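## Task

Move the tray so all of it rests on the shelf fixed to the wall. Neither the tray nor any dish may drop freely by more than a few centimetres. At the end the risers must be where they started and every item must sit in its original spot on the tray. Then open the grippers and pull the arms away. The result counts only if it holds without any robot supporting it.

## Robot and tools

Robots: four identical i2rt Big YAM arms named arm1, arm2, arm3 and arm4. Each has six revolute joints, a two-finger gripper and a wrist camera. The feet are fixed, given in metres in the scene frame, with a heading in degrees counter-clockwise from +x:
- arm1 at (-0.66, -1.56, 1.01), heading +89
- arm2 at (0.89, -1.22, 1.03), heading -179
- arm3 at (-1.67, -0.75, 0.96), heading -1
- arm4 at (-0.26, -0.75, 0.95), heading -90
The hand can reach about 1.0 m out from the joint1 axis.

Frames: there is one shared scene frame. Its origin is on the floor and +z points up. The 'hand' point lies midway between the fingertips. The hand's z axis runs along the fingers, and the fingers open and close along its y axis. Cameras: arm1_cam_wrist, arm2_cam_wrist, arm3_cam_wrist and arm4_cam_wrist are 504x504 fisheye images. cam_high is a fixed 896x504 room camera. The calibration figures given are approximate.

execute_actions(actions, cameras). 'actions' is a list holding exactly one action, or it is empty, which just reads back the state and images. An action is an object keyed by arm name. Each arm entry holds 'joints', an object of absolute joint targets (not offsets). Any subset of these keys may be given:
- joint1_rad: rotation about the foot, -2.879 to 2.879 rad. Positive is counter-clockwise seen from above, and 0 points the arm along its foot's heading.
- joint2_rad: shoulder, 0 to 3.141 rad. At 0 the upper arm lies roughly level pointing backward; raising the value lifts it up and over to the front.
- joint3_rad: elbow, 0 to 3.019 rad. 0 is fully folded and larger values open it.
- joint4_rad: hand pitch, -1.692 to 1.57 rad. Positive tilts the fingers up.
- joint5_rad: hand yaw, -1.57 to 1.57 rad. Positive swings the hand to the arm's right.
- joint6_rad: hand roll, -2.094 to 2.094 rad. Positive is clockwise when viewed from behind the hand.
- gripper_m: gap between the fingertips, 0 to 0.093 m.
The tolerances counted as reached are ±0.045, 0.14, 0.09, 0.055, 0.03, 0.035 rad and ±0.003 m. Every motion in the action starts at once, but the joints run at different speeds, so the hand's path can curve widely. An action lasts at most 15 s. An unknown key or an out-of-range number rejects the whole call, and nothing moves. A joint or arm you leave out may still be driving toward an earlier target. 'cameras' is a list of camera names, or 'all'. Leaving it out or sending null gives every camera; an empty list gives none.

wait(seconds): 0 to 10 s. Sends no new command and returns the same state and images.

zoom_image(camera, region): region is [x0, y0, x1, y1] in pixels of that camera's latest full image, with the origin at the top left, and is at most 504x504. Returns a closer view.

read_manual(section): returns only licence text ('licences'). It does nothing useful for motion.

finished_scene(scene): ends scene 1 or 2 for good and reports whether the goal was met. Its result also gives the next scene's task. Call it only after the tray is resting and the arms are released and clear. If you resume after a summary, first send an empty execute_actions to learn which scene you are in.

Reading results: the 'pictures' line lists the order of the images. joint_status gives the outcome of each commanded joint:
- 'off_target': the joint stopped short and may still be pushing.
- 'contact_stop' or 'time_out': the joint holds where it stopped. A timed-out joint may keep a nearby target and go on pushing; on_its_own reports it. To relieve that push, send the joint its reported position.
- 'joint command not followed' (often with a 'cause:' line) and 'not_followed': a self- or inter-arm clearance check blocked that arm's joint targets, though a gripper target is still applied. The blocked targets may be retried on later actions.
- 'held at' in on_its_own is the target being held, not the measured position.
A stop reported in one call cancels the later motion, wait and finish calls in the same reply.

Hazards: the arms do not halt on contact and can push very hard, so avoid pressing into the table, the shelf or the tray. A hard squeeze between two robots fails the run and ends it, and a hard collision may do the same. The clearance check can act too late, and it ignores fingers, gripper housings and wrist cameras. No state line reports robot-robot contact. Do not push anything out of the work area or onto the floor. Objects may occasionally be nudged by outside disturbances. Loaded joints sag when a target times out.

Motor heat: holding a load warms the motors, and this continues while you are thinking. A MOTOR HOT line appears from 85 °C. At 100 °C that arm and its gripper go limp until they cool, and an OVER-TEMPERATURE FAULT line is shown. Joints then read 'limit_stop_at_motor_heat'; send those targets again afterwards. Keep load-holding stretches short. Some heat carries into the next scene.

Timing: the simulation keeps running while you compose a reply, with the robot holding its last command.

Each tool is called after ">>>" as name(argument=value, ...), one argument or row to a line, values as JSON.

## Session

>>> execute_actions(
  actions=[],
)

Scene clock: 0.00 s.
arm1.joint_positions: joint1_rad=-1.518 joint2_rad=+0.599 joint3_rad=+1.325 joint4_rad=-1.390 joint5_rad=+0.019 joint6_rad=+0.470 gripper_m=+0.094
arm1.joint_status: not commanded
arm1.hand: x=-0.4319 y=-1.5565 z=+1.5093 quat_wxyz=(-0.425, -0.199, -0.877, -0.100) (m; scene frame)
arm2.joint_positions: joint1_rad=-0.581 joint2_rad=+0.633 joint3_rad=+1.398 joint4_rad=-1.312 joint5_rad=+0.006 joint6_rad=-0.235 gripper_m=+0.094
arm2.joint_status: not commanded
arm2.hand: x=+0.6955 y=-1.0846 z=+1.5809 quat_wxyz=(+0.192, -0.857, +0.146, +0.455) (m; scene frame)
arm3.joint_positions: joint1_rad=+0.104 joint2_rad=+0.521 joint3_rad=+1.406 joint4_rad=-1.212 joint5_rad=-0.275 joint6_rad=-0.267 gripper_m=+0.094
arm3.joint_status: not commanded
arm3.hand: x=-1.4801 y=-0.6951 z=+1.5605 quat_wxyz=(-0.585, +0.215, -0.780, -0.061) (m; scene frame)
arm4.joint_positions: joint1_rad=-0.713 joint2_rad=+0.484 joint3_rad=+1.417 joint4_rad=-1.204 joint5_rad=+0.251 joint6_rad=-0.307 gripper_m=+0.095
arm4.joint_status: not commanded
arm4.hand: x=-0.3992 y=-0.8537 z=+1.5647 quat_wxyz=(-0.064, -0.698, -0.372, +0.609) (m; scene frame)
pictures: arm1_cam_wrist, arm2_cam_wrist, arm3_cam_wrist, arm4_cam_wrist, cam_high
Images, in order (width x height): arm1_cam_wrist 504x504, arm2_cam_wrist 504x504, arm3_cam_wrist 504x504, arm4_cam_wrist 504x504, cam_high 896x504.

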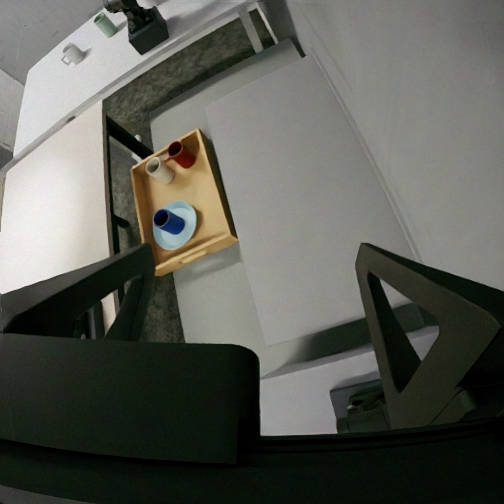

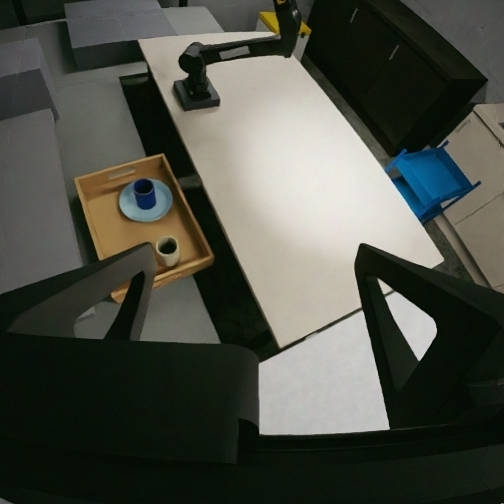

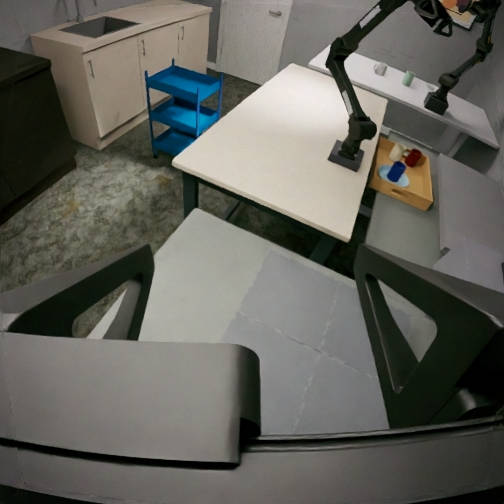

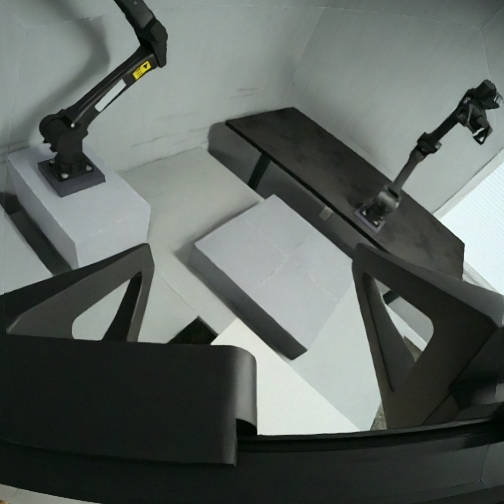

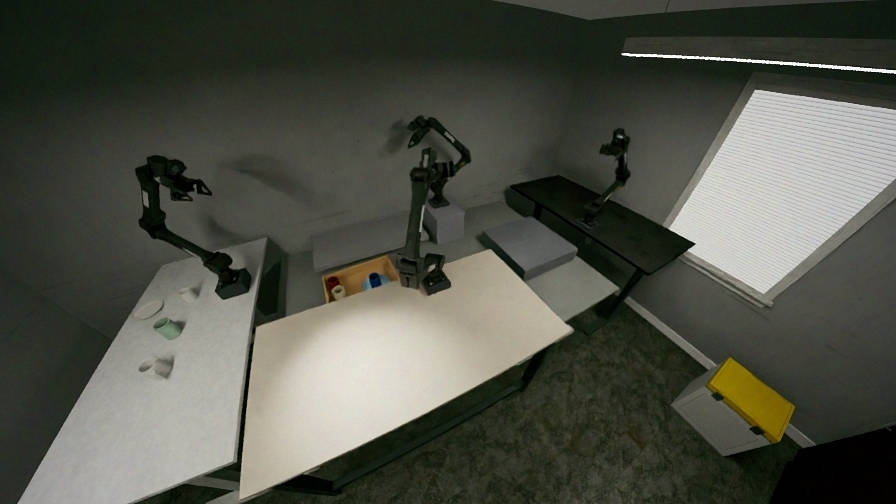

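>>> execute_actions(
  actions=[
    {"arm1":{"joints":{"joint1_rad":-0.893,"joint2_rad":2.573,"joint3_rad":2.051,"joint4_rad":-1.049,"joint5_rad":0,"joint6_rad":-0.911,"gripper_m":0.06}},"arm2":{"joints":{"joint1_rad":-0.209,"joint2_rad":2.209,"joint3_rad":1.179,"joint4_rad":-0.541,"joint5_rad":0,"joint6_rad":1.38,"gripper_m":0.06}},"arm4":{"joints":{"joint1_rad":-1.7}}},
  ],
  cameras=["arm1_cam_wrist","arm2_cam_wrist","cam_high"],
)

Scene clock: 33.80 s.
arm1.joint_positions: joint1_rad=-0.897 joint2_rad=+2.582 joint3_rad=+2.023 joint4_rad=-1.047 joint5_rad=+0.001 joint6_rad=-0.903 gripper_m=+0.060
arm1.joint_status: all done
arm1.hand: x=-0.1089 y=-1.1395 z=+0.8321 quat_wxyz=(+0.019, +0.702, -0.712, -0.002) (m; scene frame)
arm2.joint_positions: joint1_rad=-0.208 joint2_rad=+2.216 joint3_rad=+1.173 joint4_rad=-0.554 joint5_rad=+0.002 joint6_rad=+1.371 gripper_m=+0.060
arm2.joint_status: all done
arm2.hand: x=+0.4104 y=-1.1213 z=+0.8549 quat_wxyz=(+0.004, -0.710, +0.704, -0.006) (m; scene frame)
arm3.joint_positions: joint1_rad=+0.104 joint2_rad=+0.521 joint3_rad=+1.406 joint4_rad=-1.212 joint5_rad=-0.275 joint6_rad=-0.267 gripper_m=+0.094
arm3.joint_status: not commanded
arm3.hand: x=-1.4801 y=-0.6951 z=+1.5605 quat_wxyz=(-0.585, +0.215, -0.780, -0.061) (m; scene frame)
arm4.joint_positions: joint1_rad=-1.693 joint2_rad=+0.484 joint3_rad=+1.417 joint4_rad=-1.204 joint5_rad=+0.251 joint6_rad=-0.307 gripper_m=+0.095
arm4.joint_status: all done
arm4.hand: x=-0.4211 y=-0.6831 z=+1.5651 quat_wxyz=(+0.226, -0.790, +0.004, +0.570) (m; scene frame)
pictures: arm1_cam_wrist, arm2_cam_wrist, cam_high
camera_calibration (this result's frames):
arm1_cam_wrist: T_world_to_cam=[[0.999716, -0.0233246, -0.00483451, 0.0800464], [-0.0156963, -0.79771, 0.602837, -1.4075], [-0.0179175, -0.602591, -0.797849, 0.0985346], [0, 0, 0, 1]] pos_world=[-0.100351, -1.06153, 0.927496]
arm2_cam_wrist: T_world_to_cam=[[0.999975, 0.00488115, 0.00521253, -0.405904], [0.000903143, -0.81051, 0.585724, -1.40641], [0.00708381, -0.585704, -0.810494, 0.15652], [0, 0, 0, 1]] pos_world=[0.406055, -1.04626, 0.952744]
Images, in order (width x height): arm1_cam_wrist 504x504, arm2_cam_wrist 504x504, cam_high 896x504.

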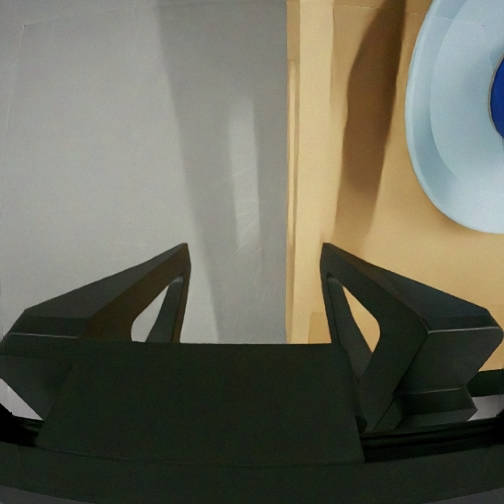

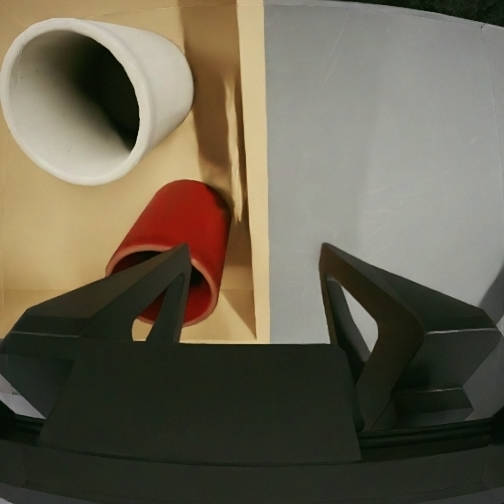

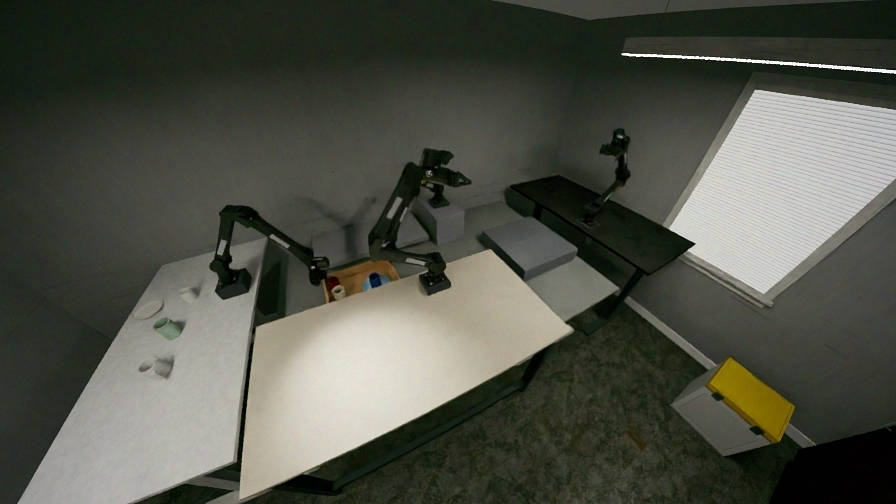

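>>> execute_actions(
  actions=[
    {"arm1":{"joints":{"joint1_rad":-0.9,"joint2_rad":2.928,"joint3_rad":2.413,"joint4_rad":-1.056}},"arm2":{"joints":{"joint2_rad":2.58,"joint3_rad":1.321,"joint4_rad":-0.312,"gripper_m":0.042}}},
  ],
  cameras=["arm1_cam_wrist","arm2_cam_wrist"],
)

Scene clock: 46.63 s.
arm1.joint_positions: joint1_rad=-0.894 joint2_rad=+2.892 joint3_rad=+2.403 joint4_rad=-1.055 joint5_rad=+0.000 joint6_rad=-0.911 gripper_m=+0.060
arm1.joint_status: all done
arm1.hand: x=-0.0668 y=-1.1040 z=+0.7390 quat_wxyz=(-0.012, +0.706, -0.708, +0.001) (m; scene frame)
arm2.joint_positions: joint1_rad=-0.209 joint2_rad=+2.513 joint3_rad=+1.343 joint4_rad=-0.303 joint5_rad=-0.002 joint6_rad=+1.375 gripper_m=+0.042
arm2.joint_status: all done
arm2.hand: x=+0.3586 y=-1.1115 z=+0.7408 quat_wxyz=(-0.032, -0.707, +0.705, +0.044) (m; scene frame)
arm3.joint_positions: joint1_rad=+0.104 joint2_rad=+0.521 joint3_rad=+1.406 joint4_rad=-1.212 joint5_rad=-0.275 joint6_rad=-0.267 gripper_m=+0.094
arm3.joint_status: not commanded
arm3.hand: x=-1.4801 y=-0.6951 z=+1.5605 quat_wxyz=(-0.585, +0.215, -0.780, -0.061) (m; scene frame)
arm4.joint_positions: joint1_rad=-1.693 joint2_rad=+0.484 joint3_rad=+1.417 joint4_rad=-1.204 joint5_rad=+0.251 joint6_rad=-0.307 gripper_m=+0.095
arm4.joint_status: not commanded
arm4.hand: x=-0.4211 y=-0.6831 z=+1.5651 quat_wxyz=(+0.226, -0.790, +0.004, +0.570) (m; scene frame)
pictures: arm1_cam_wrist, arm2_cam_wrist
camera_calibration (this result's frames):
arm1_cam_wrist: T_world_to_cam=[[0.998996, -0.0134491, 0.0427364, 0.0140346], [-0.0354478, -0.820624, 0.570368, -1.32508], [0.0273996, -0.57131, -0.820277, 0.100547], [0, 0, 0, 1]] pos_world=[-0.0637466, -1.02976, 0.837659]
arm2_cam_wrist: T_world_to_cam=[[0.993099, 0.000593303, -0.117282, -0.265043], [0.0672491, -0.822152, 0.565283, -1.35316], [-0.0960878, -0.569268, -0.816517, 0.129891], [0, 0, 0, 1]] pos_world=[0.366694, -1.03841, 0.839893]
Images, in order (width x height): arm1_cam_wrist 504x504, arm2_cam_wrist 504x504.

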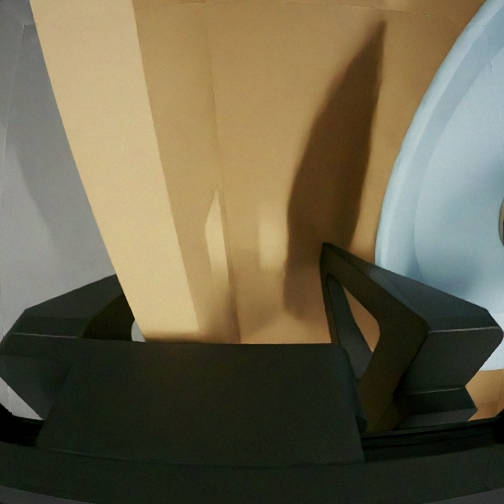

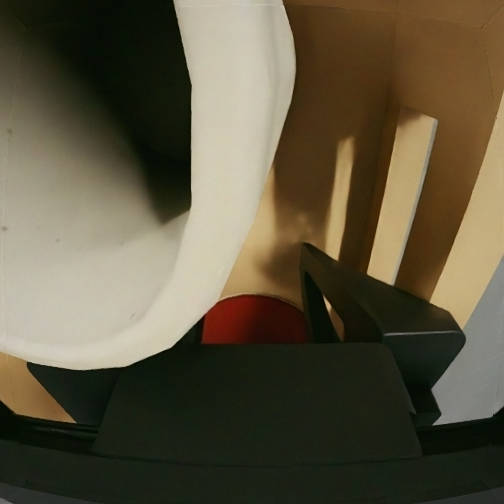

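>>> execute_actions(
  actions=[
    {"arm1":{"joints":{"joint2_rad":2.89,"joint3_rad":2.36,"joint4_rad":-1.04}},"arm2":{"joints":{"joint2_rad":2.33,"joint3_rad":1.20,"joint4_rad":-0.45}}},
  ],
  cameras=["arm1_cam_wrist","arm2_cam_wrist"],
)

Scene clock: 50.10 s.
arm1.joint_positions: joint1_rad=-0.894 joint2_rad=+2.878 joint3_rad=+2.374 joint4_rad=-1.047 joint5_rad=+0.000 joint6_rad=-0.911 gripper_m=+0.060
arm1.joint_status: all done
arm1.hand: x=-0.0710 y=-1.1072 z=+0.7389 quat_wxyz=(-0.008, +0.706, -0.708, +0.000) (m; scene frame)
arm2.joint_positions: joint1_rad=-0.207 joint2_rad=+2.324 joint3_rad=+1.205 joint4_rad=-0.439 joint5_rad=-0.003 joint6_rad=+1.371 gripper_m=+0.042
arm2.joint_status: all done
arm2.hand: x=+0.3994 y=-1.1209 z=+0.8093 quat_wxyz=(-0.009, -0.710, +0.704, +0.009) (m; scene frame)
arm3.joint_positions: joint1_rad=+0.104 joint2_rad=+0.521 joint3_rad=+1.406 joint4_rad=-1.212 joint5_rad=-0.275 joint6_rad=-0.267 gripper_m=+0.094
arm3.joint_status: not commanded
arm3.hand: x=-1.4801 y=-0.6951 z=+1.5605 quat_wxyz=(-0.585, +0.215, -0.780, -0.061) (m; scene frame)
arm4.joint_positions: joint1_rad=-1.693 joint2_rad=+0.484 joint3_rad=+1.417 joint4_rad=-1.204 joint5_rad=+0.251 joint6_rad=-0.307 gripper_m=+0.095
arm4.joint_status: not commanded
arm4.hand: x=-0.4211 y=-0.6831 z=+1.5651 quat_wxyz=(+0.226, -0.790, +0.004, +0.570) (m; scene frame)
pictures: arm1_cam_wrist, arm2_cam_wrist
camera_calibration (this result's frames):
arm1_cam_wrist: T_world_to_cam=[[0.999247, -0.0132474, 0.0364597, 0.0230117], [-0.0318072, -0.817827, 0.574585, -1.32751], [0.022206, -0.575312, -0.817632, 0.0919553], [0, 0, 0, 1]] pos_world=[-0.0672608, -1.03247, 0.837114]
arm2_cam_wrist: T_world_to_cam=[[0.999407, 0.00600397, -0.0339085, -0.361452], [0.0246636, -0.811989, 0.583152, -1.38845], [-0.0240321, -0.583642, -0.811655, 0.135591], [0, 0, 0, 1]] pos_world=[0.39874, -1.0461, 0.907471]
Images, in order (width x height): arm1_cam_wrist 504x504, arm2_cam_wrist 504x504.

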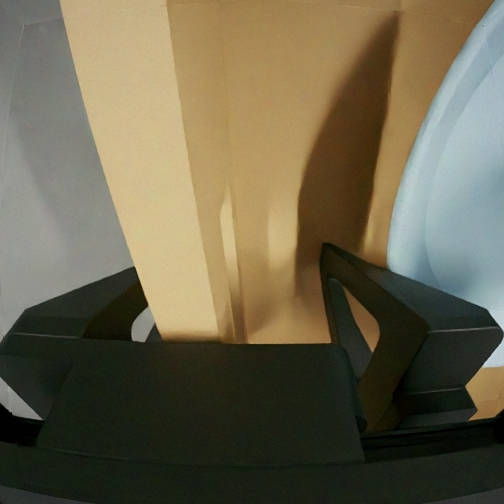

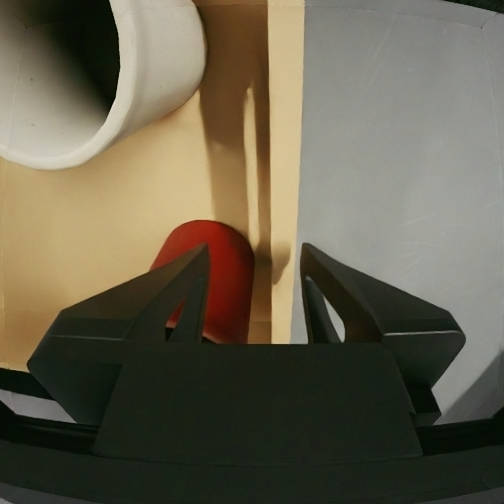

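>>> execute_actions(
  actions=[
    {"arm1":{"joints":{"joint2_rad":2.85,"joint3_rad":2.35,"joint4_rad":-1.08}},"arm2":{"joints":{"joint1_rad":-0.23,"joint2_rad":2.37,"joint3_rad":1.20,"joint4_rad":-0.44}}},
  ],
  cameras=["arm1_cam_wrist","arm2_cam_wrist"],
)

Scene clock: 55.23 s.
arm1.joint_positions: joint1_rad=-0.894 joint2_rad=+2.865 joint3_rad=+2.351 joint4_rad=-1.066 joint5_rad=+0.000 joint6_rad=-0.911 gripper_m=+0.060
arm1.joint_status: all done
arm1.hand: x=-0.0782 y=-1.1128 z=+0.7407 quat_wxyz=(+0.006, +0.706, -0.708, -0.001) (m; scene frame)
arm2.joint_positions: joint1_rad=-0.226 joint2_rad=+2.358 joint3_rad=+1.205 joint4_rad=-0.439 joint5_rad=-0.003 joint6_rad=+1.372 gripper_m=+0.042
arm2.joint_status: all done
arm2.hand: x=+0.4133 y=-1.1141 z=+0.7931 quat_wxyz=(+0.000, -0.703, +0.711, -0.006) (m; scene frame)
arm3.joint_positions: joint1_rad=+0.104 joint2_rad=+0.521 joint3_rad=+1.406 joint4_rad=-1.212 joint5_rad=-0.275 joint6_rad=-0.267 gripper_m=+0.094
arm3.joint_status: not commanded
arm3.hand: x=-1.4801 y=-0.6951 z=+1.5605 quat_wxyz=(-0.585, +0.215, -0.780, -0.061) (m; scene frame)
arm4.joint_positions: joint1_rad=-1.693 joint2_rad=+0.484 joint3_rad=+1.417 joint4_rad=-1.204 joint5_rad=+0.251 joint6_rad=-0.307 gripper_m=+0.095
arm4.joint_status: not commanded
arm4.hand: x=-0.4211 y=-0.6831 z=+1.5651 quat_wxyz=(+0.226, -0.790, +0.004, +0.570) (m; scene frame)
pictures: arm1_cam_wrist, arm2_cam_wrist
camera_calibration (this result's frames):
arm1_cam_wrist: T_world_to_cam=[[0.999816, -0.0127811, 0.0143256, 0.0470903], [-0.018768, -0.807806, 0.58915, -1.33196], [0.00404237, -0.58931, -0.807897, 0.0661494], [0, 0, 0, 1]] pos_world=[-0.0723473, -1.03638, 0.837492]
arm2_cam_wrist: T_world_to_cam=[[0.999909, -0.0134911, -0.000618191, -0.424284], [-0.0105381, -0.808034, 0.589042, -1.35959], [-0.00844634, -0.588982, -0.808102, 0.111519], [0, 0, 0, 1]] pos_world=[0.41086, -1.03863, 0.89071]
Images, in order (width x height): arm1_cam_wrist 504x504, arm2_cam_wrist 504x504.

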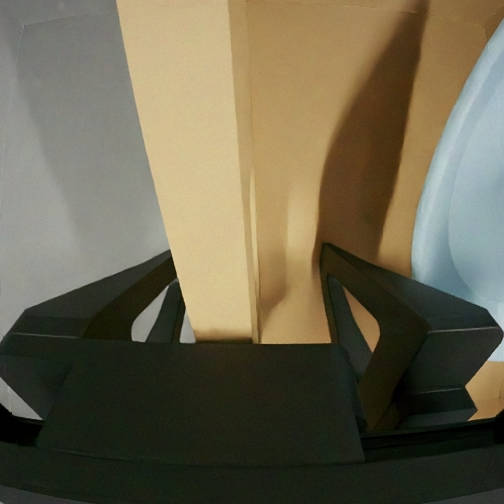

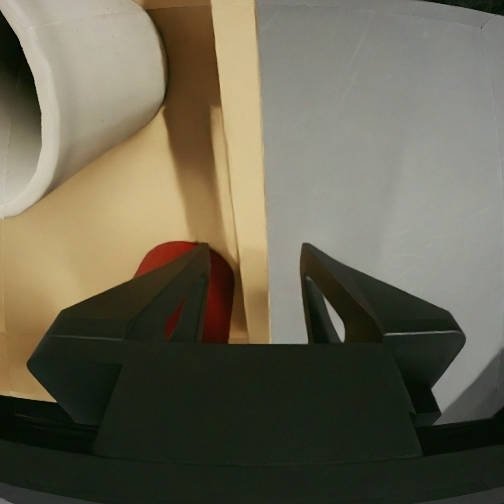

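>>> execute_actions(
  actions=[
    {"arm2":{"joints":{"joint2_rad":2.445,"joint3_rad":1.22,"joint4_rad":-0.37}}},
  ],
  cameras=["arm2_cam_wrist"],
)

>>> execute_actions(
  actions=[
    {"arm2":{"joints":{"gripper_m":0}},"arm1":{"joints":{"gripper_m":0}}},
  ],
  cameras=["arm1_cam_wrist","arm2_cam_wrist"],
)

Scene clock: 59.17 s.
arm1.joint_positions: joint1_rad=-0.894 joint2_rad=+2.865 joint3_rad=+2.351 joint4_rad=-1.066 joint5_rad=+0.000 joint6_rad=-0.911 gripper_m=+0.060
arm1.joint_status: not commanded
arm1.hand: x=-0.0782 y=-1.1128 z=+0.7407 quat_wxyz=(+0.006, +0.706, -0.708, -0.001) (m; scene frame)
arm2.joint_positions: joint1_rad=-0.226 joint2_rad=+2.436 joint3_rad=+1.206 joint4_rad=-0.377 joint5_rad=-0.003 joint6_rad=+1.372 gripper_m=+0.042
arm2.joint_status: all done
arm2.hand: x=+0.4271 y=-1.1172 z=+0.7569 quat_wxyz=(+0.004, -0.703, +0.711, -0.012) (m; scene frame)
arm3.joint_positions: joint1_rad=+0.104 joint2_rad=+0.521 joint3_rad=+1.406 joint4_rad=-1.212 joint5_rad=-0.275 joint6_rad=-0.267 gripper_m=+0.094
arm3.joint_status: not commanded
arm3.hand: x=-1.4801 y=-0.6951 z=+1.5605 quat_wxyz=(-0.585, +0.215, -0.780, -0.061) (m; scene frame)
arm4.joint_positions: joint1_rad=-1.693 joint2_rad=+0.484 joint3_rad=+1.417 joint4_rad=-1.204 joint5_rad=+0.251 joint6_rad=-0.307 gripper_m=+0.095
arm4.joint_status: not commanded
arm4.hand: x=-0.4211 y=-0.6831 z=+1.5651 quat_wxyz=(+0.226, -0.790, +0.004, +0.570) (m; scene frame)
pictures: arm2_cam_wrist
camera_calibration (this result's frames):
arm2_cam_wrist: T_world_to_cam=[[0.999817, -0.0134386, 0.0135989, -0.448865], [-0.0188789, -0.806252, 0.59127, -1.33666], [0.00301832, -0.591419, -0.806359, 0.0715957], [0, 0, 0, 1]] pos_world=[0.423332, -1.04137, 0.854163]
Images, in order (width x height): arm2_cam_wrist 504x504.

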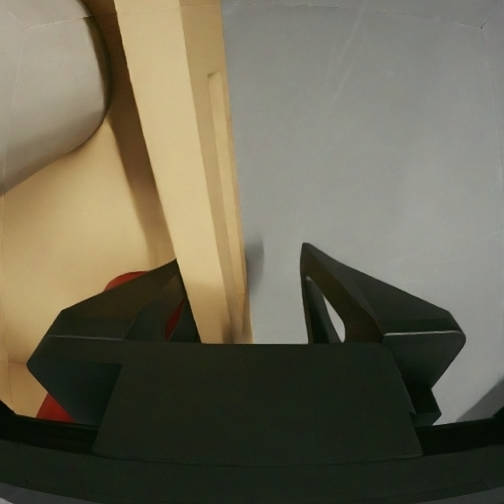

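Scene clock: 59.80 s.
arm1.joint_positions: joint1_rad=-0.893 joint2_rad=+2.865 joint3_rad=+2.348 joint4_rad=-1.072 joint5_rad=-0.003 joint6_rad=-0.929 gripper_m=+0.011
arm1.joint_status: gripper_m off_target (ended at +0.012, target +0.000)
arm1.hand: x=-0.0809 y=-1.1132 z=+0.7404 quat_wxyz=(+0.010, +0.713, -0.702, -0.003) (m; scene frame)
arm2.joint_positions: joint1_rad=-0.224 joint2_rad=+2.436 joint3_rad=+1.222 joint4_rad=-0.362 joint5_rad=-0.004 joint6_rad=+1.332 gripper_m=+0.011
arm2.joint_status: gripper_m off_target (ended at +0.011, target +0.000)
arm2.hand: x=+0.4139 y=-1.1154 z=+0.7590 quat_wxyz=(-0.004, -0.718, +0.696, +0.001) (m; scene frame)
arm3.joint_positions: joint1_rad=+0.104 joint2_rad=+0.521 joint3_rad=+1.406 joint4_rad=-1.212 joint5_rad=-0.275 joint6_rad=-0.267 gripper_m=+0.094
arm3.joint_status: not commanded
arm3.hand: x=-1.4801 y=-0.6951 z=+1.5605 quat_wxyz=(-0.585, +0.215, -0.780, -0.061) (m; scene frame)
arm4.joint_positions: joint1_rad=-1.693 joint2_rad=+0.484 joint3_rad=+1.417 joint4_rad=-1.204 joint5_rad=+0.251 joint6_rad=-0.307 gripper_m=+0.095
arm4.joint_status: not commanded
arm4.hand: x=-0.4211 y=-0.6831 z=+1.5651 quat_wxyz=(+0.226, -0.790, +0.004, +0.570) (m; scene frame)
pictures: arm1_cam_wrist, arm2_cam_wrist
camera_calibration (this result's frames):
arm1_cam_wrist: T_world_to_cam=[[0.99996, 0.00665158, 0.00598331, 0.0776101], [0.00182955, -0.806669, 0.591001, -1.33056], [0.00875764, -0.590967, -0.806649, 0.0633158], [0, 0, 0, 1]] pos_world=[-0.0757272, -1.03642, 0.836972]
arm2_cam_wrist: T_world_to_cam=[[0.999461, 0.0280681, -0.0170405, -0.365923], [0.0327264, -0.809134, 0.586712, -1.35785], [0.00267986, -0.586954, -0.809616, 0.0819432], [0, 0, 0, 1]] pos_world=[0.409944, -1.04032, 0.856775]
Images, in order (width x height): arm1_cam_wrist 504x504, arm2_cam_wrist 504x504.

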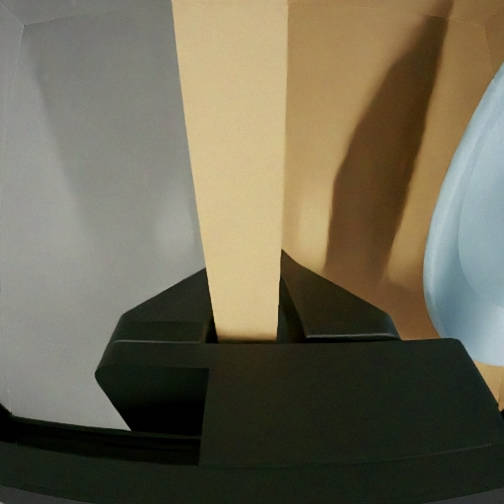

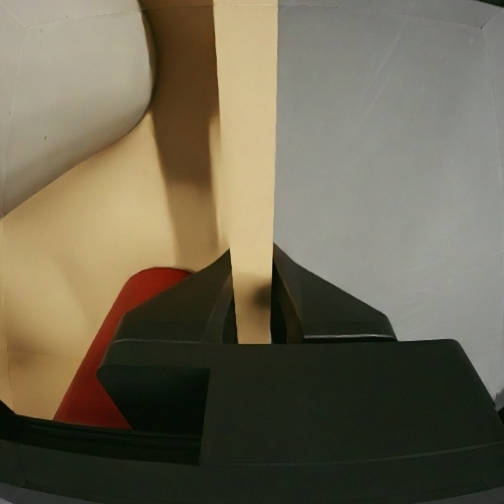

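>>> execute_actions(
  actions=[
    {"arm1":{"joints":{"joint2_rad":2.68,"joint3_rad":2.239,"joint4_rad":-1.13}},"arm2":{"joints":{"joint2_rad":2.23,"joint3_rad":1.151,"joint4_rad":-0.492}}},
  ],
  cameras=["arm2_cam_wrist"],
)

>>> execute_actions(
  actions=[
    {"arm1":{"joints":{"joint2_rad":2.562,"joint3_rad":2.226,"joint4_rad":-1.235}},"arm2":{"joints":{"joint2_rad":2.048,"joint3_rad":1.128,"joint4_rad":-0.651}},"arm4":{"joints":{"joint1_rad":0.5}}},
  ],
)

Scene clock: 70.80 s.
arm1.joint_positions: joint1_rad=-0.925 joint2_rad=+2.761 joint3_rad=+2.236 joint4_rad=-1.061 joint5_rad=+0.021 joint6_rad=-0.968 gripper_m=+0.011
arm1.joint_status: joint4_rad time_out (moved +0.011 of -0.058); the others done
arm1.on_its_own: joint4_rad reads -1.061 and still pushes toward -1.130 since a time_out
arm1.hand: x=-0.0705 y=-1.1395 z=+0.7765 quat_wxyz=(+0.011, +0.715, -0.699, +0.008) (m; scene frame)
arm2.joint_positions: joint1_rad=-0.199 joint2_rad=+2.329 joint3_rad=+1.164 joint4_rad=-0.443 joint5_rad=-0.019 joint6_rad=+1.335 gripper_m=+0.011
arm2.joint_status: all done
arm2.hand: x=+0.4245 y=-1.1323 z=+0.8001 quat_wxyz=(-0.002, -0.725, +0.688, -0.016) (m; scene frame)
arm3.joint_positions: joint1_rad=+0.104 joint2_rad=+0.521 joint3_rad=+1.406 joint4_rad=-1.212 joint5_rad=-0.275 joint6_rad=-0.267 gripper_m=+0.094
arm3.joint_status: not commanded
arm3.hand: x=-1.4801 y=-0.6951 z=+1.5605 quat_wxyz=(-0.585, +0.215, -0.780, -0.061) (m; scene frame)
arm4.joint_positions: joint1_rad=-1.693 joint2_rad=+0.484 joint3_rad=+1.417 joint4_rad=-1.204 joint5_rad=+0.251 joint6_rad=-0.307 gripper_m=+0.095
arm4.joint_status: not commanded
arm4.hand: x=-0.4211 y=-0.6831 z=+1.5651 quat_wxyz=(+0.226, -0.790, +0.004, +0.570) (m; scene frame)
pictures: arm2_cam_wrist
camera_calibration (this result's frames):
arm2_cam_wrist: T_world_to_cam=[[0.99871, 0.0496459, 0.0106461, -0.372771], [0.0331254, -0.795982, 0.604414, -1.3954], [0.0384808, -0.603281, -0.7966, 0.0612779], [0, 0, 0, 1]] pos_world=[0.416156, -1.05524, 0.896182]
Images, in order (width x height): arm2_cam_wrist 504x504.

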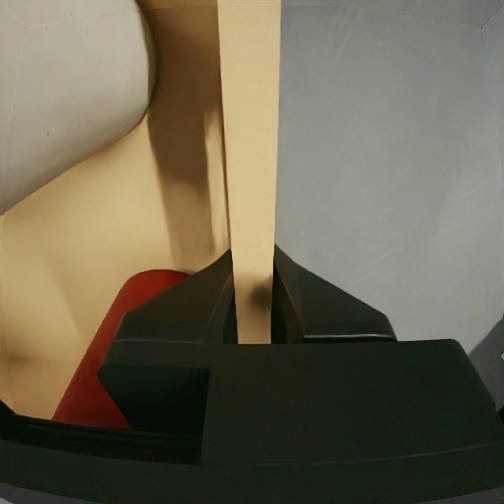

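not run: a stop came earlier in this reply.

>>> execute_actions(
  actions=[
    {"arm1":{"joints":{"joint1_rad":-0.85,"joint2_rad":2.53,"joint3_rad":2.235,"joint4_rad":-1.18}},"arm2":{"joints":{"joint1_rad":-0.27,"joint2_rad":2.05,"joint3_rad":1.14,"joint4_rad":-0.57}}},
  ],
  cameras=[],
)

>>> execute_actions(
  actions=[
    {"arm1":{"joints":{"joint2_rad":2.44,"joint3_rad":2.226,"joint4_rad":-1.25}},"arm2":{"joints":{"joint2_rad":1.93,"joint3_rad":1.128,"joint4_rad":-0.67}},"arm4":{"joints":{"joint1_rad":0.5}}},
  ],
)

Scene clock: 76.37 s.
arm1.joint_positions: joint1_rad=-0.875 joint2_rad=+2.614 joint3_rad=+2.208 joint4_rad=-1.147 joint5_rad=+0.008 joint6_rad=-0.918 gripper_m=+0.011
arm1.joint_status: all done
arm1.hand: x=-0.0826 y=-1.1007 z=+0.8717 quat_wxyz=(-0.007, +0.715, -0.699, +0.004) (m; scene frame)
arm2.joint_positions: joint1_rad=-0.245 joint2_rad=+2.143 joint3_rad=+1.137 joint4_rad=-0.544 joint5_rad=-0.019 joint6_rad=+1.312 gripper_m=+0.011
arm2.joint_status: all done
arm2.hand: x=+0.4098 y=-1.1061 z=+0.8822 quat_wxyz=(-0.018, -0.717, +0.696, +0.009) (m; scene frame)
arm3.joint_positions: joint1_rad=+0.104 joint2_rad=+0.521 joint3_rad=+1.406 joint4_rad=-1.212 joint5_rad=-0.275 joint6_rad=-0.267 gripper_m=+0.094
arm3.joint_status: not commanded
arm3.hand: x=-1.4801 y=-0.6951 z=+1.5605 quat_wxyz=(-0.585, +0.215, -0.780, -0.061) (m; scene frame)
arm4.joint_positions: joint1_rad=-1.693 joint2_rad=+0.484 joint3_rad=+1.417 joint4_rad=-1.204 joint5_rad=+0.251 joint6_rad=-0.307 gripper_m=+0.095
arm4.joint_status: not commanded
arm4.hand: x=-0.4211 y=-0.6831 z=+1.5651 quat_wxyz=(+0.226, -0.790, +0.004, +0.570) (m; scene frame)
pictures: none
No camera images: the call's "cameras" was empty. Leave "cameras" out to get every camera's image.

Scene clock: 78.47 s.
arm1.joint_positions: joint1_rad=-0.882 joint2_rad=+2.544 joint3_rad=+2.201 joint4_rad=-1.211 joint5_rad=+0.010 joint6_rad=-0.926 gripper_m=+0.011
arm1.joint_status: all done
arm1.hand: x=-0.0805 y=-1.1056 z=+0.9191 quat_wxyz=(-0.007, +0.715, -0.699, +0.005) (m; scene frame)
arm2.joint_positions: joint1_rad=-0.242 joint2_rad=+2.040 joint3_rad=+1.126 joint4_rad=-0.639 joint5_rad=-0.020 joint6_rad=+1.311 gripper_m=+0.011
arm2.joint_status: all done
arm2.hand: x=+0.4122 y=-1.1082 z=+0.9276 quat_wxyz=(-0.017, -0.719, +0.695, +0.007) (m; scene frame)
arm3.joint_positions: joint1_rad=+0.104 joint2_rad=+0.521 joint3_rad=+1.406 joint4_rad=-1.212 joint5_rad=-0.275 joint6_rad=-0.267 gripper_m=+0.094
arm3.joint_status: not commanded
arm3.hand: x=-1.4801 y=-0.6951 z=+1.5605 quat_wxyz=(-0.585, +0.215, -0.780, -0.061) (m; scene frame)
arm4.joint_positions: joint1_rad=+0.493 joint2_rad=+0.484 joint3_rad=+1.417 joint4_rad=-1.204 joint5_rad=+0.252 joint6_rad=-0.307 gripper_m=+0.095
arm4.joint_status: all done
arm4.hand: x=-0.2045 y=-0.9247 z=+1.5622 quat_wxyz=(-0.393, -0.365, -0.706, +0.462) (m; scene frame)
pictures: arm1_cam_wrist, arm2_cam_wrist, arm3_cam_wrist, arm4_cam_wrist, cam_high
camera_calibration (this result's frames):
arm1_cam_wrist: T_world_to_cam=[[0.999038, 0.0143936, 0.0414332, 0.0519281], [-0.0124108, -0.813259, 0.581769, -1.42999], [0.0420697, -0.581724, -0.812298, 0.230059], [0, 0, 0, 1]] pos_world=[-0.0793039, -1.02987, 1.01665]
arm2_cam_wrist: T_world_to_cam=[[0.998578, 0.030656, -0.0436131, -0.333694], [0.0505849, -0.803087, 0.593711, -1.45804], [-0.0168243, -0.595073, -0.803496, 0.216026], [0, 0, 0, 1]] pos_world=[0.410609, -1.03215, 1.02468]
arm4_cam_wrist: T_world_to_cam=[[-0.874222, -0.325056, 0.360659, -1.03843], [-0.481253, 0.678471, -0.555043, 1.40017], [-0.0642765, -0.658799, -0.749568, 0.669205], [0, 0, 0, 1]] pos_world=[-0.190967, -0.846646, 1.65328]
Images, in order (width x height): arm1_cam_wrist 504x504, arm2_cam_wrist 504x504, arm3_cam_wrist 504x504, arm4_cam_wrist 504x504, cam_high 896x504.

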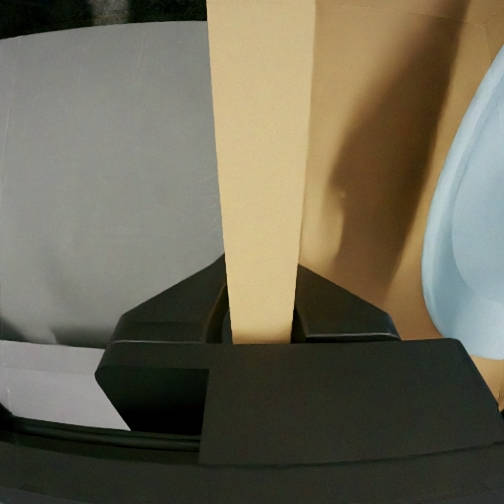

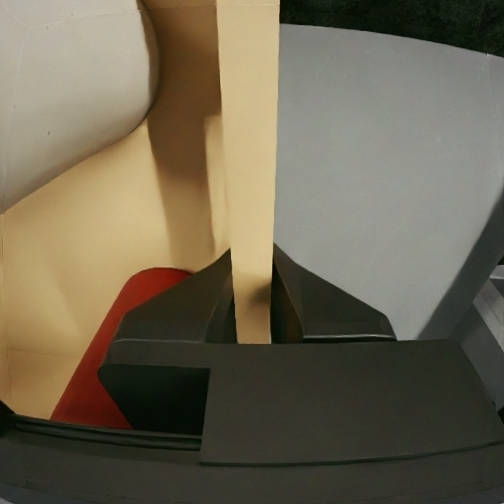

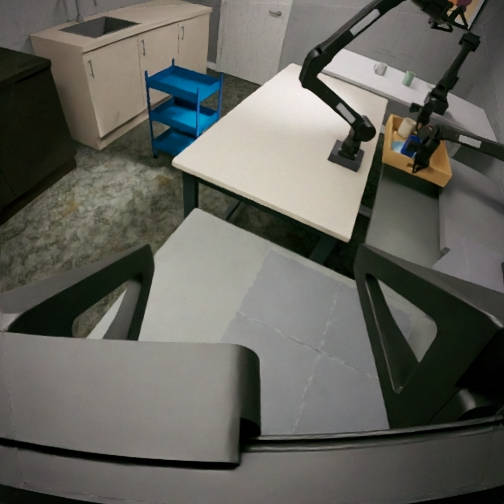

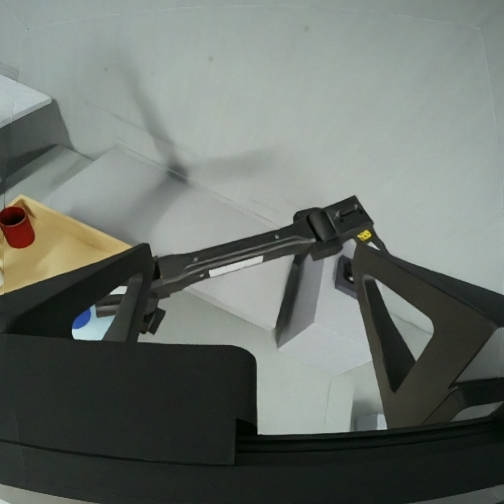

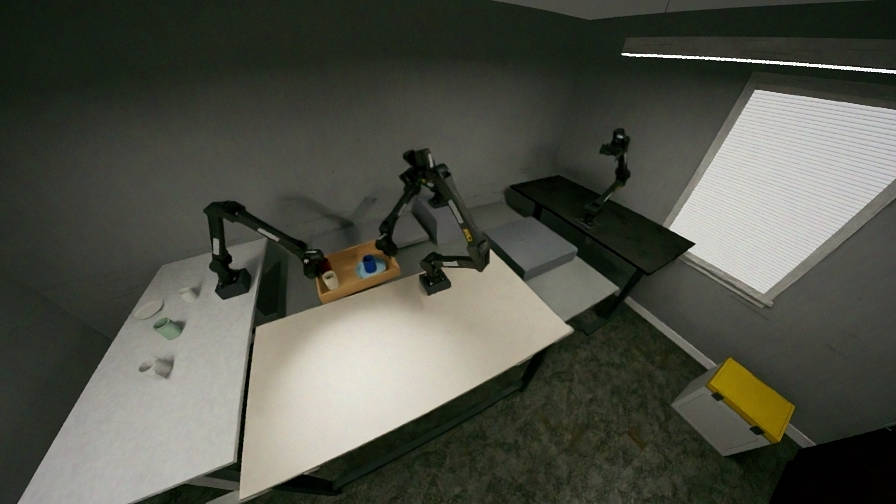

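>>> execute_actions(
  actions=[
    {"arm1":{"joints":{"joint1_rad":-1.04,"joint2_rad":2.19,"joint3_rad":1.72,"joint4_rad":-0.99,"joint6_rad":-1.08}},"arm2":{"joints":{"joint1_rad":0.043,"joint2_rad":1.95,"joint3_rad":1.165,"joint4_rad":-0.677,"joint6_rad":1.6}}},
  ],
  cameras=["arm1_cam_wrist"],
)

>>> execute_actions(
  actions=[
    {"arm1":{"joints":{"joint1_rad":-1.245,"joint2_rad":2.04,"joint3_rad":1.415,"joint4_rad":-0.845,"joint6_rad":-1.28}},"arm2":{"joints":{"joint1_rad":0.3,"joint2_rad":2.03,"joint3_rad":1.33,"joint4_rad":-0.756,"joint6_rad":1.86}}},
  ],
  cameras=["arm1_cam_wrist"],
)

>>> execute_actions(
  actions=[
    {"arm1":{"joints":{"joint1_rad":-1.48,"joint2_rad":1.96,"joint3_rad":1.25,"joint4_rad":-0.77,"joint6_rad":-1.52}},"arm2":{"joints":{"joint1_rad":0.5,"joint2_rad":2.17,"joint3_rad":1.62,"joint4_rad":-0.896,"joint6_rad":2.06}}},
  ],
)

Scene clock: 90.70 s.
arm1.joint_positions: joint1_rad=-1.062 joint2_rad=+2.299 joint3_rad=+1.704 joint4_rad=-0.964 joint5_rad=+0.008 joint6_rad=-1.120 gripper_m=+0.012
arm1.joint_status: joint6_rad time_out (moved -0.194 of -0.154); the others done
arm1.on_its_own: joint6_rad reads -1.120 and still pushes toward -1.080 since a time_out
arm1.hand: x=-0.0909 y=-1.2600 z=+0.9144 quat_wxyz=(-0.003, +0.720, -0.694, +0.005) (m; scene frame)
arm2.joint_positions: joint1_rad=+0.052 joint2_rad=+2.040 joint3_rad=+1.126 joint4_rad=-0.649 joint5_rad=-0.010 joint6_rad=+1.579 gripper_m=+0.011
arm2.joint_status: all done
arm2.hand: x=+0.4041 y=-1.2499 z=+0.9276 quat_wxyz=(-0.010, -0.728, +0.686, +0.003) (m; scene frame)
arm3.joint_positions: joint1_rad=+0.104 joint2_rad=+0.521 joint3_rad=+1.406 joint4_rad=-1.212 joint5_rad=-0.275 joint6_rad=-0.267 gripper_m=+0.094
arm3.joint_status: not commanded
arm3.hand: x=-1.4801 y=-0.6951 z=+1.5605 quat_wxyz=(-0.585, +0.215, -0.780, -0.061) (m; scene frame)
arm4.joint_positions: joint1_rad=+0.493 joint2_rad=+0.484 joint3_rad=+1.417 joint4_rad=-1.204 joint5_rad=+0.252 joint6_rad=-0.307 gripper_m=+0.095
arm4.joint_status: not commanded
arm4.hand: x=-0.2045 y=-0.9247 z=+1.5622 quat_wxyz=(-0.393, -0.365, -0.706, +0.462) (m; scene frame)
pictures: arm1_cam_wrist
camera_calibration (this result's frames):
arm1_cam_wrist: T_world_to_cam=[[0.998935, 0.028689, 0.036132, 0.0875932], [0.00208798, -0.810463, 0.585786, -1.55184], [0.0460893, -0.585087, -0.80966, 0.130566], [0, 0, 0, 1]] pos_world=[-0.0902774, -1.18383, 1.0116]
Images, in order (width x height): arm1_cam_wrist 504x504.

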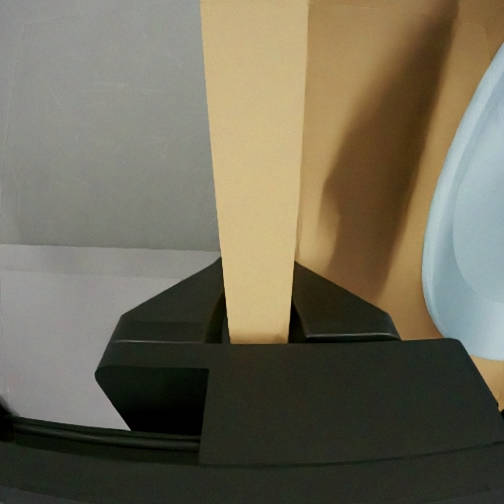

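not run: a stop came earlier in this reply.

not run: a stop came earlier in this reply.

>>> execute_actions(
  actions=[
    {"arm1":{"joints":{"joint1_rad":-1.245,"joint2_rad":2.04,"joint3_rad":1.415,"joint4_rad":-0.845,"joint6_rad":-1.31}},"arm2":{"joints":{"joint1_rad":0.3,"joint2_rad":2.03,"joint3_rad":1.33,"joint4_rad":-0.756,"joint6_rad":1.85}}},
  ],
  cameras=[],
)

>>> execute_actions(
  actions=[
    {"arm1":{"joints":{"joint1_rad":-1.48,"joint2_rad":1.96,"joint3_rad":1.25,"joint4_rad":-0.77,"joint6_rad":-1.54}},"arm2":{"joints":{"joint1_rad":0.5,"joint2_rad":2.17,"joint3_rad":1.62,"joint4_rad":-0.896,"joint6_rad":2.05}}},
  ],
)

Scene clock: 98.70 s.
arm1.joint_positions: joint1_rad=-1.250 joint2_rad=+2.137 joint3_rad=+1.404 joint4_rad=-0.831 joint5_rad=+0.006 joint6_rad=-1.323 gripper_m=+0.012
arm1.joint_status: all done
arm1.hand: x=-0.1174 y=-1.3939 z=+0.9188 quat_wxyz=(+0.000, +0.726, -0.688, +0.004) (m; scene frame)
arm2.joint_positions: joint1_rad=+0.294 joint2_rad=+2.109 joint3_rad=+1.280 joint4_rad=-0.713 joint5_rad=-0.003 joint6_rad=+1.815 gripper_m=+0.011
arm2.joint_status: joint6_rad off_target (ended at +1.815, target +1.850); the others done
arm2.hand: x=+0.3782 y=-1.3801 z=+0.9322 quat_wxyz=(-0.017, -0.730, +0.683, +0.010) (m; scene frame)
arm3.joint_positions: joint1_rad=+0.104 joint2_rad=+0.521 joint3_rad=+1.406 joint4_rad=-1.212 joint5_rad=-0.275 joint6_rad=-0.267 gripper_m=+0.094
arm3.joint_status: not commanded
arm3.hand: x=-1.4801 y=-0.6951 z=+1.5605 quat_wxyz=(-0.585, +0.215, -0.780, -0.061) (m; scene frame)
arm4.joint_positions: joint1_rad=+0.493 joint2_rad=+0.484 joint3_rad=+1.417 joint4_rad=-1.204 joint5_rad=+0.252 joint6_rad=-0.307 gripper_m=+0.095
arm4.joint_status: not commanded
arm4.hand: x=-0.2045 y=-0.9247 z=+1.5622 quat_wxyz=(-0.393, -0.365, -0.706, +0.462) (m; scene frame)
pictures: none
No camera images: the call's "cameras" was empty. Leave "cameras" out to get every camera's image.

Scene clock: 100.13 s.
arm1.joint_positions: joint1_rad=-1.479 joint2_rad=+2.054 joint3_rad=+1.231 joint4_rad=-0.748 joint5_rad=+0.004 joint6_rad=-1.551 gripper_m=+0.012
arm1.joint_status: all done
arm1.hand: x=-0.1435 y=-1.5249 z=+0.9152 quat_wxyz=(+0.002, +0.725, -0.689, +0.001) (m; scene frame)
arm2.joint_positions: joint1_rad=+0.489 joint2_rad=+2.265 joint3_rad=+1.569 joint4_rad=-0.853 joint5_rad=+0.003 joint6_rad=+2.015 gripper_m=+0.011
arm2.joint_status: all done
arm2.hand: x=+0.3533 y=-1.5120 z=+0.9263 quat_wxyz=(-0.014, -0.728, +0.685, +0.009) (m; scene frame)
arm3.joint_positions: joint1_rad=+0.104 joint2_rad=+0.521 joint3_rad=+1.406 joint4_rad=-1.212 joint5_rad=-0.275 joint6_rad=-0.267 gripper_m=+0.094
arm3.joint_status: not commanded
arm3.hand: x=-1.4801 y=-0.6951 z=+1.5605 quat_wxyz=(-0.585, +0.215, -0.780, -0.061) (m; scene frame)
arm4.joint_positions: joint1_rad=+0.493 joint2_rad=+0.484 joint3_rad=+1.417 joint4_rad=-1.204 joint5_rad=+0.252 joint6_rad=-0.307 gripper_m=+0.095
arm4.joint_status: not commanded
arm4.hand: x=-0.2045 y=-0.9247 z=+1.5622 quat_wxyz=(-0.393, -0.365, -0.706, +0.462) (m; scene frame)
pictures: arm1_cam_wrist, arm2_cam_wrist, arm3_cam_wrist, arm4_cam_wrist, cam_high
camera_calibration (this result's frames):
arm1_cam_wrist: T_world_to_cam=[[0.99882, 0.0428822, 0.0227852, 0.181597], [0.0213086, -0.808681, 0.587861, -1.76335], [0.0436347, -0.586682, -0.808641, -0.0250378], [0, 0, 0, 1]] pos_world=[-0.142716, -1.44846, 1.01222]
arm2_cam_wrist: T_world_to_cam=[[0.997505, 0.057279, -0.0412696, -0.224118], [0.0705969, -0.806113, 0.587535, -1.78451], [0.000385528, -0.588983, -0.808145, -0.0187939], [0, 0, 0, 1]] pos_world=[0.349547, -1.43675, 1.02403]
arm4_cam_wrist: T_world_to_cam=[[-0.874222, -0.325056, 0.360659, -1.03843], [-0.481253, 0.678471, -0.555043, 1.40017], [-0.0642765, -0.658799, -0.749568, 0.669205], [0, 0, 0, 1]] pos_world=[-0.190967, -0.846646, 1.65328]
Images, in order (width x height): arm1_cam_wrist 504x504, arm2_cam_wrist 504x504, arm3_cam_wrist 504x504, arm4_cam_wrist 504x504, cam_high 896x504.

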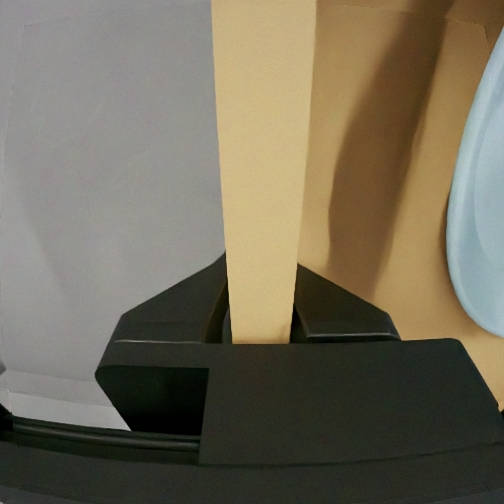

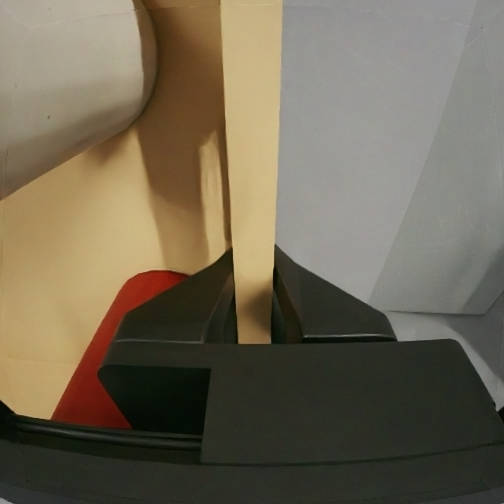

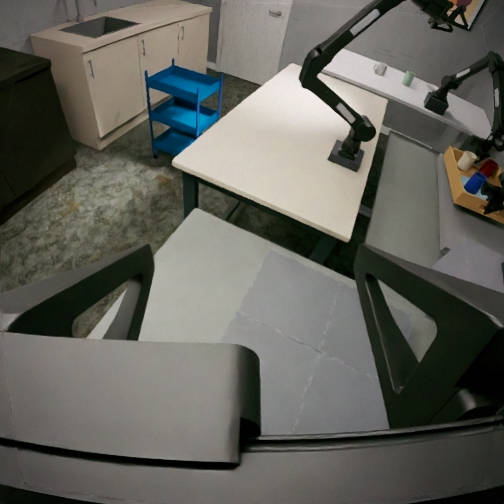

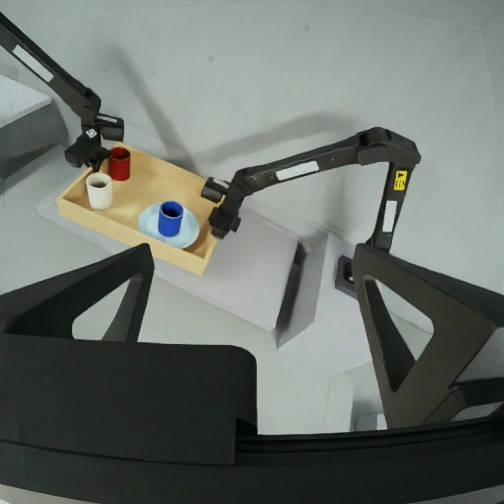

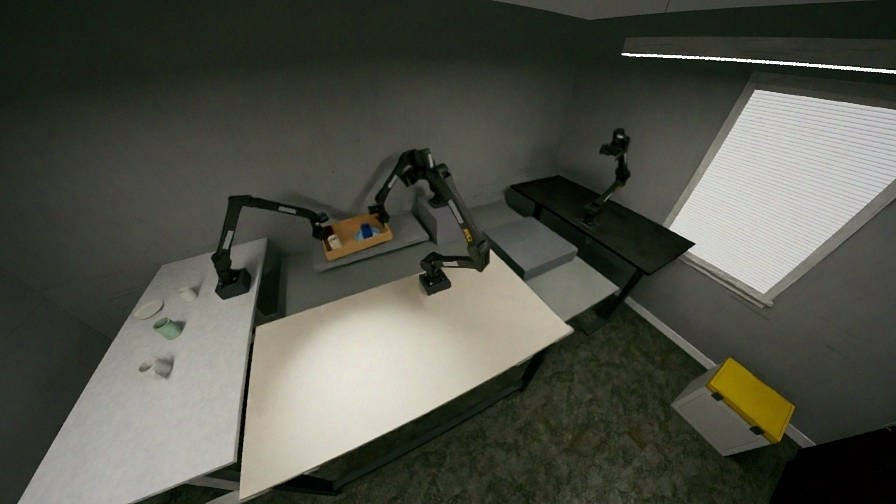

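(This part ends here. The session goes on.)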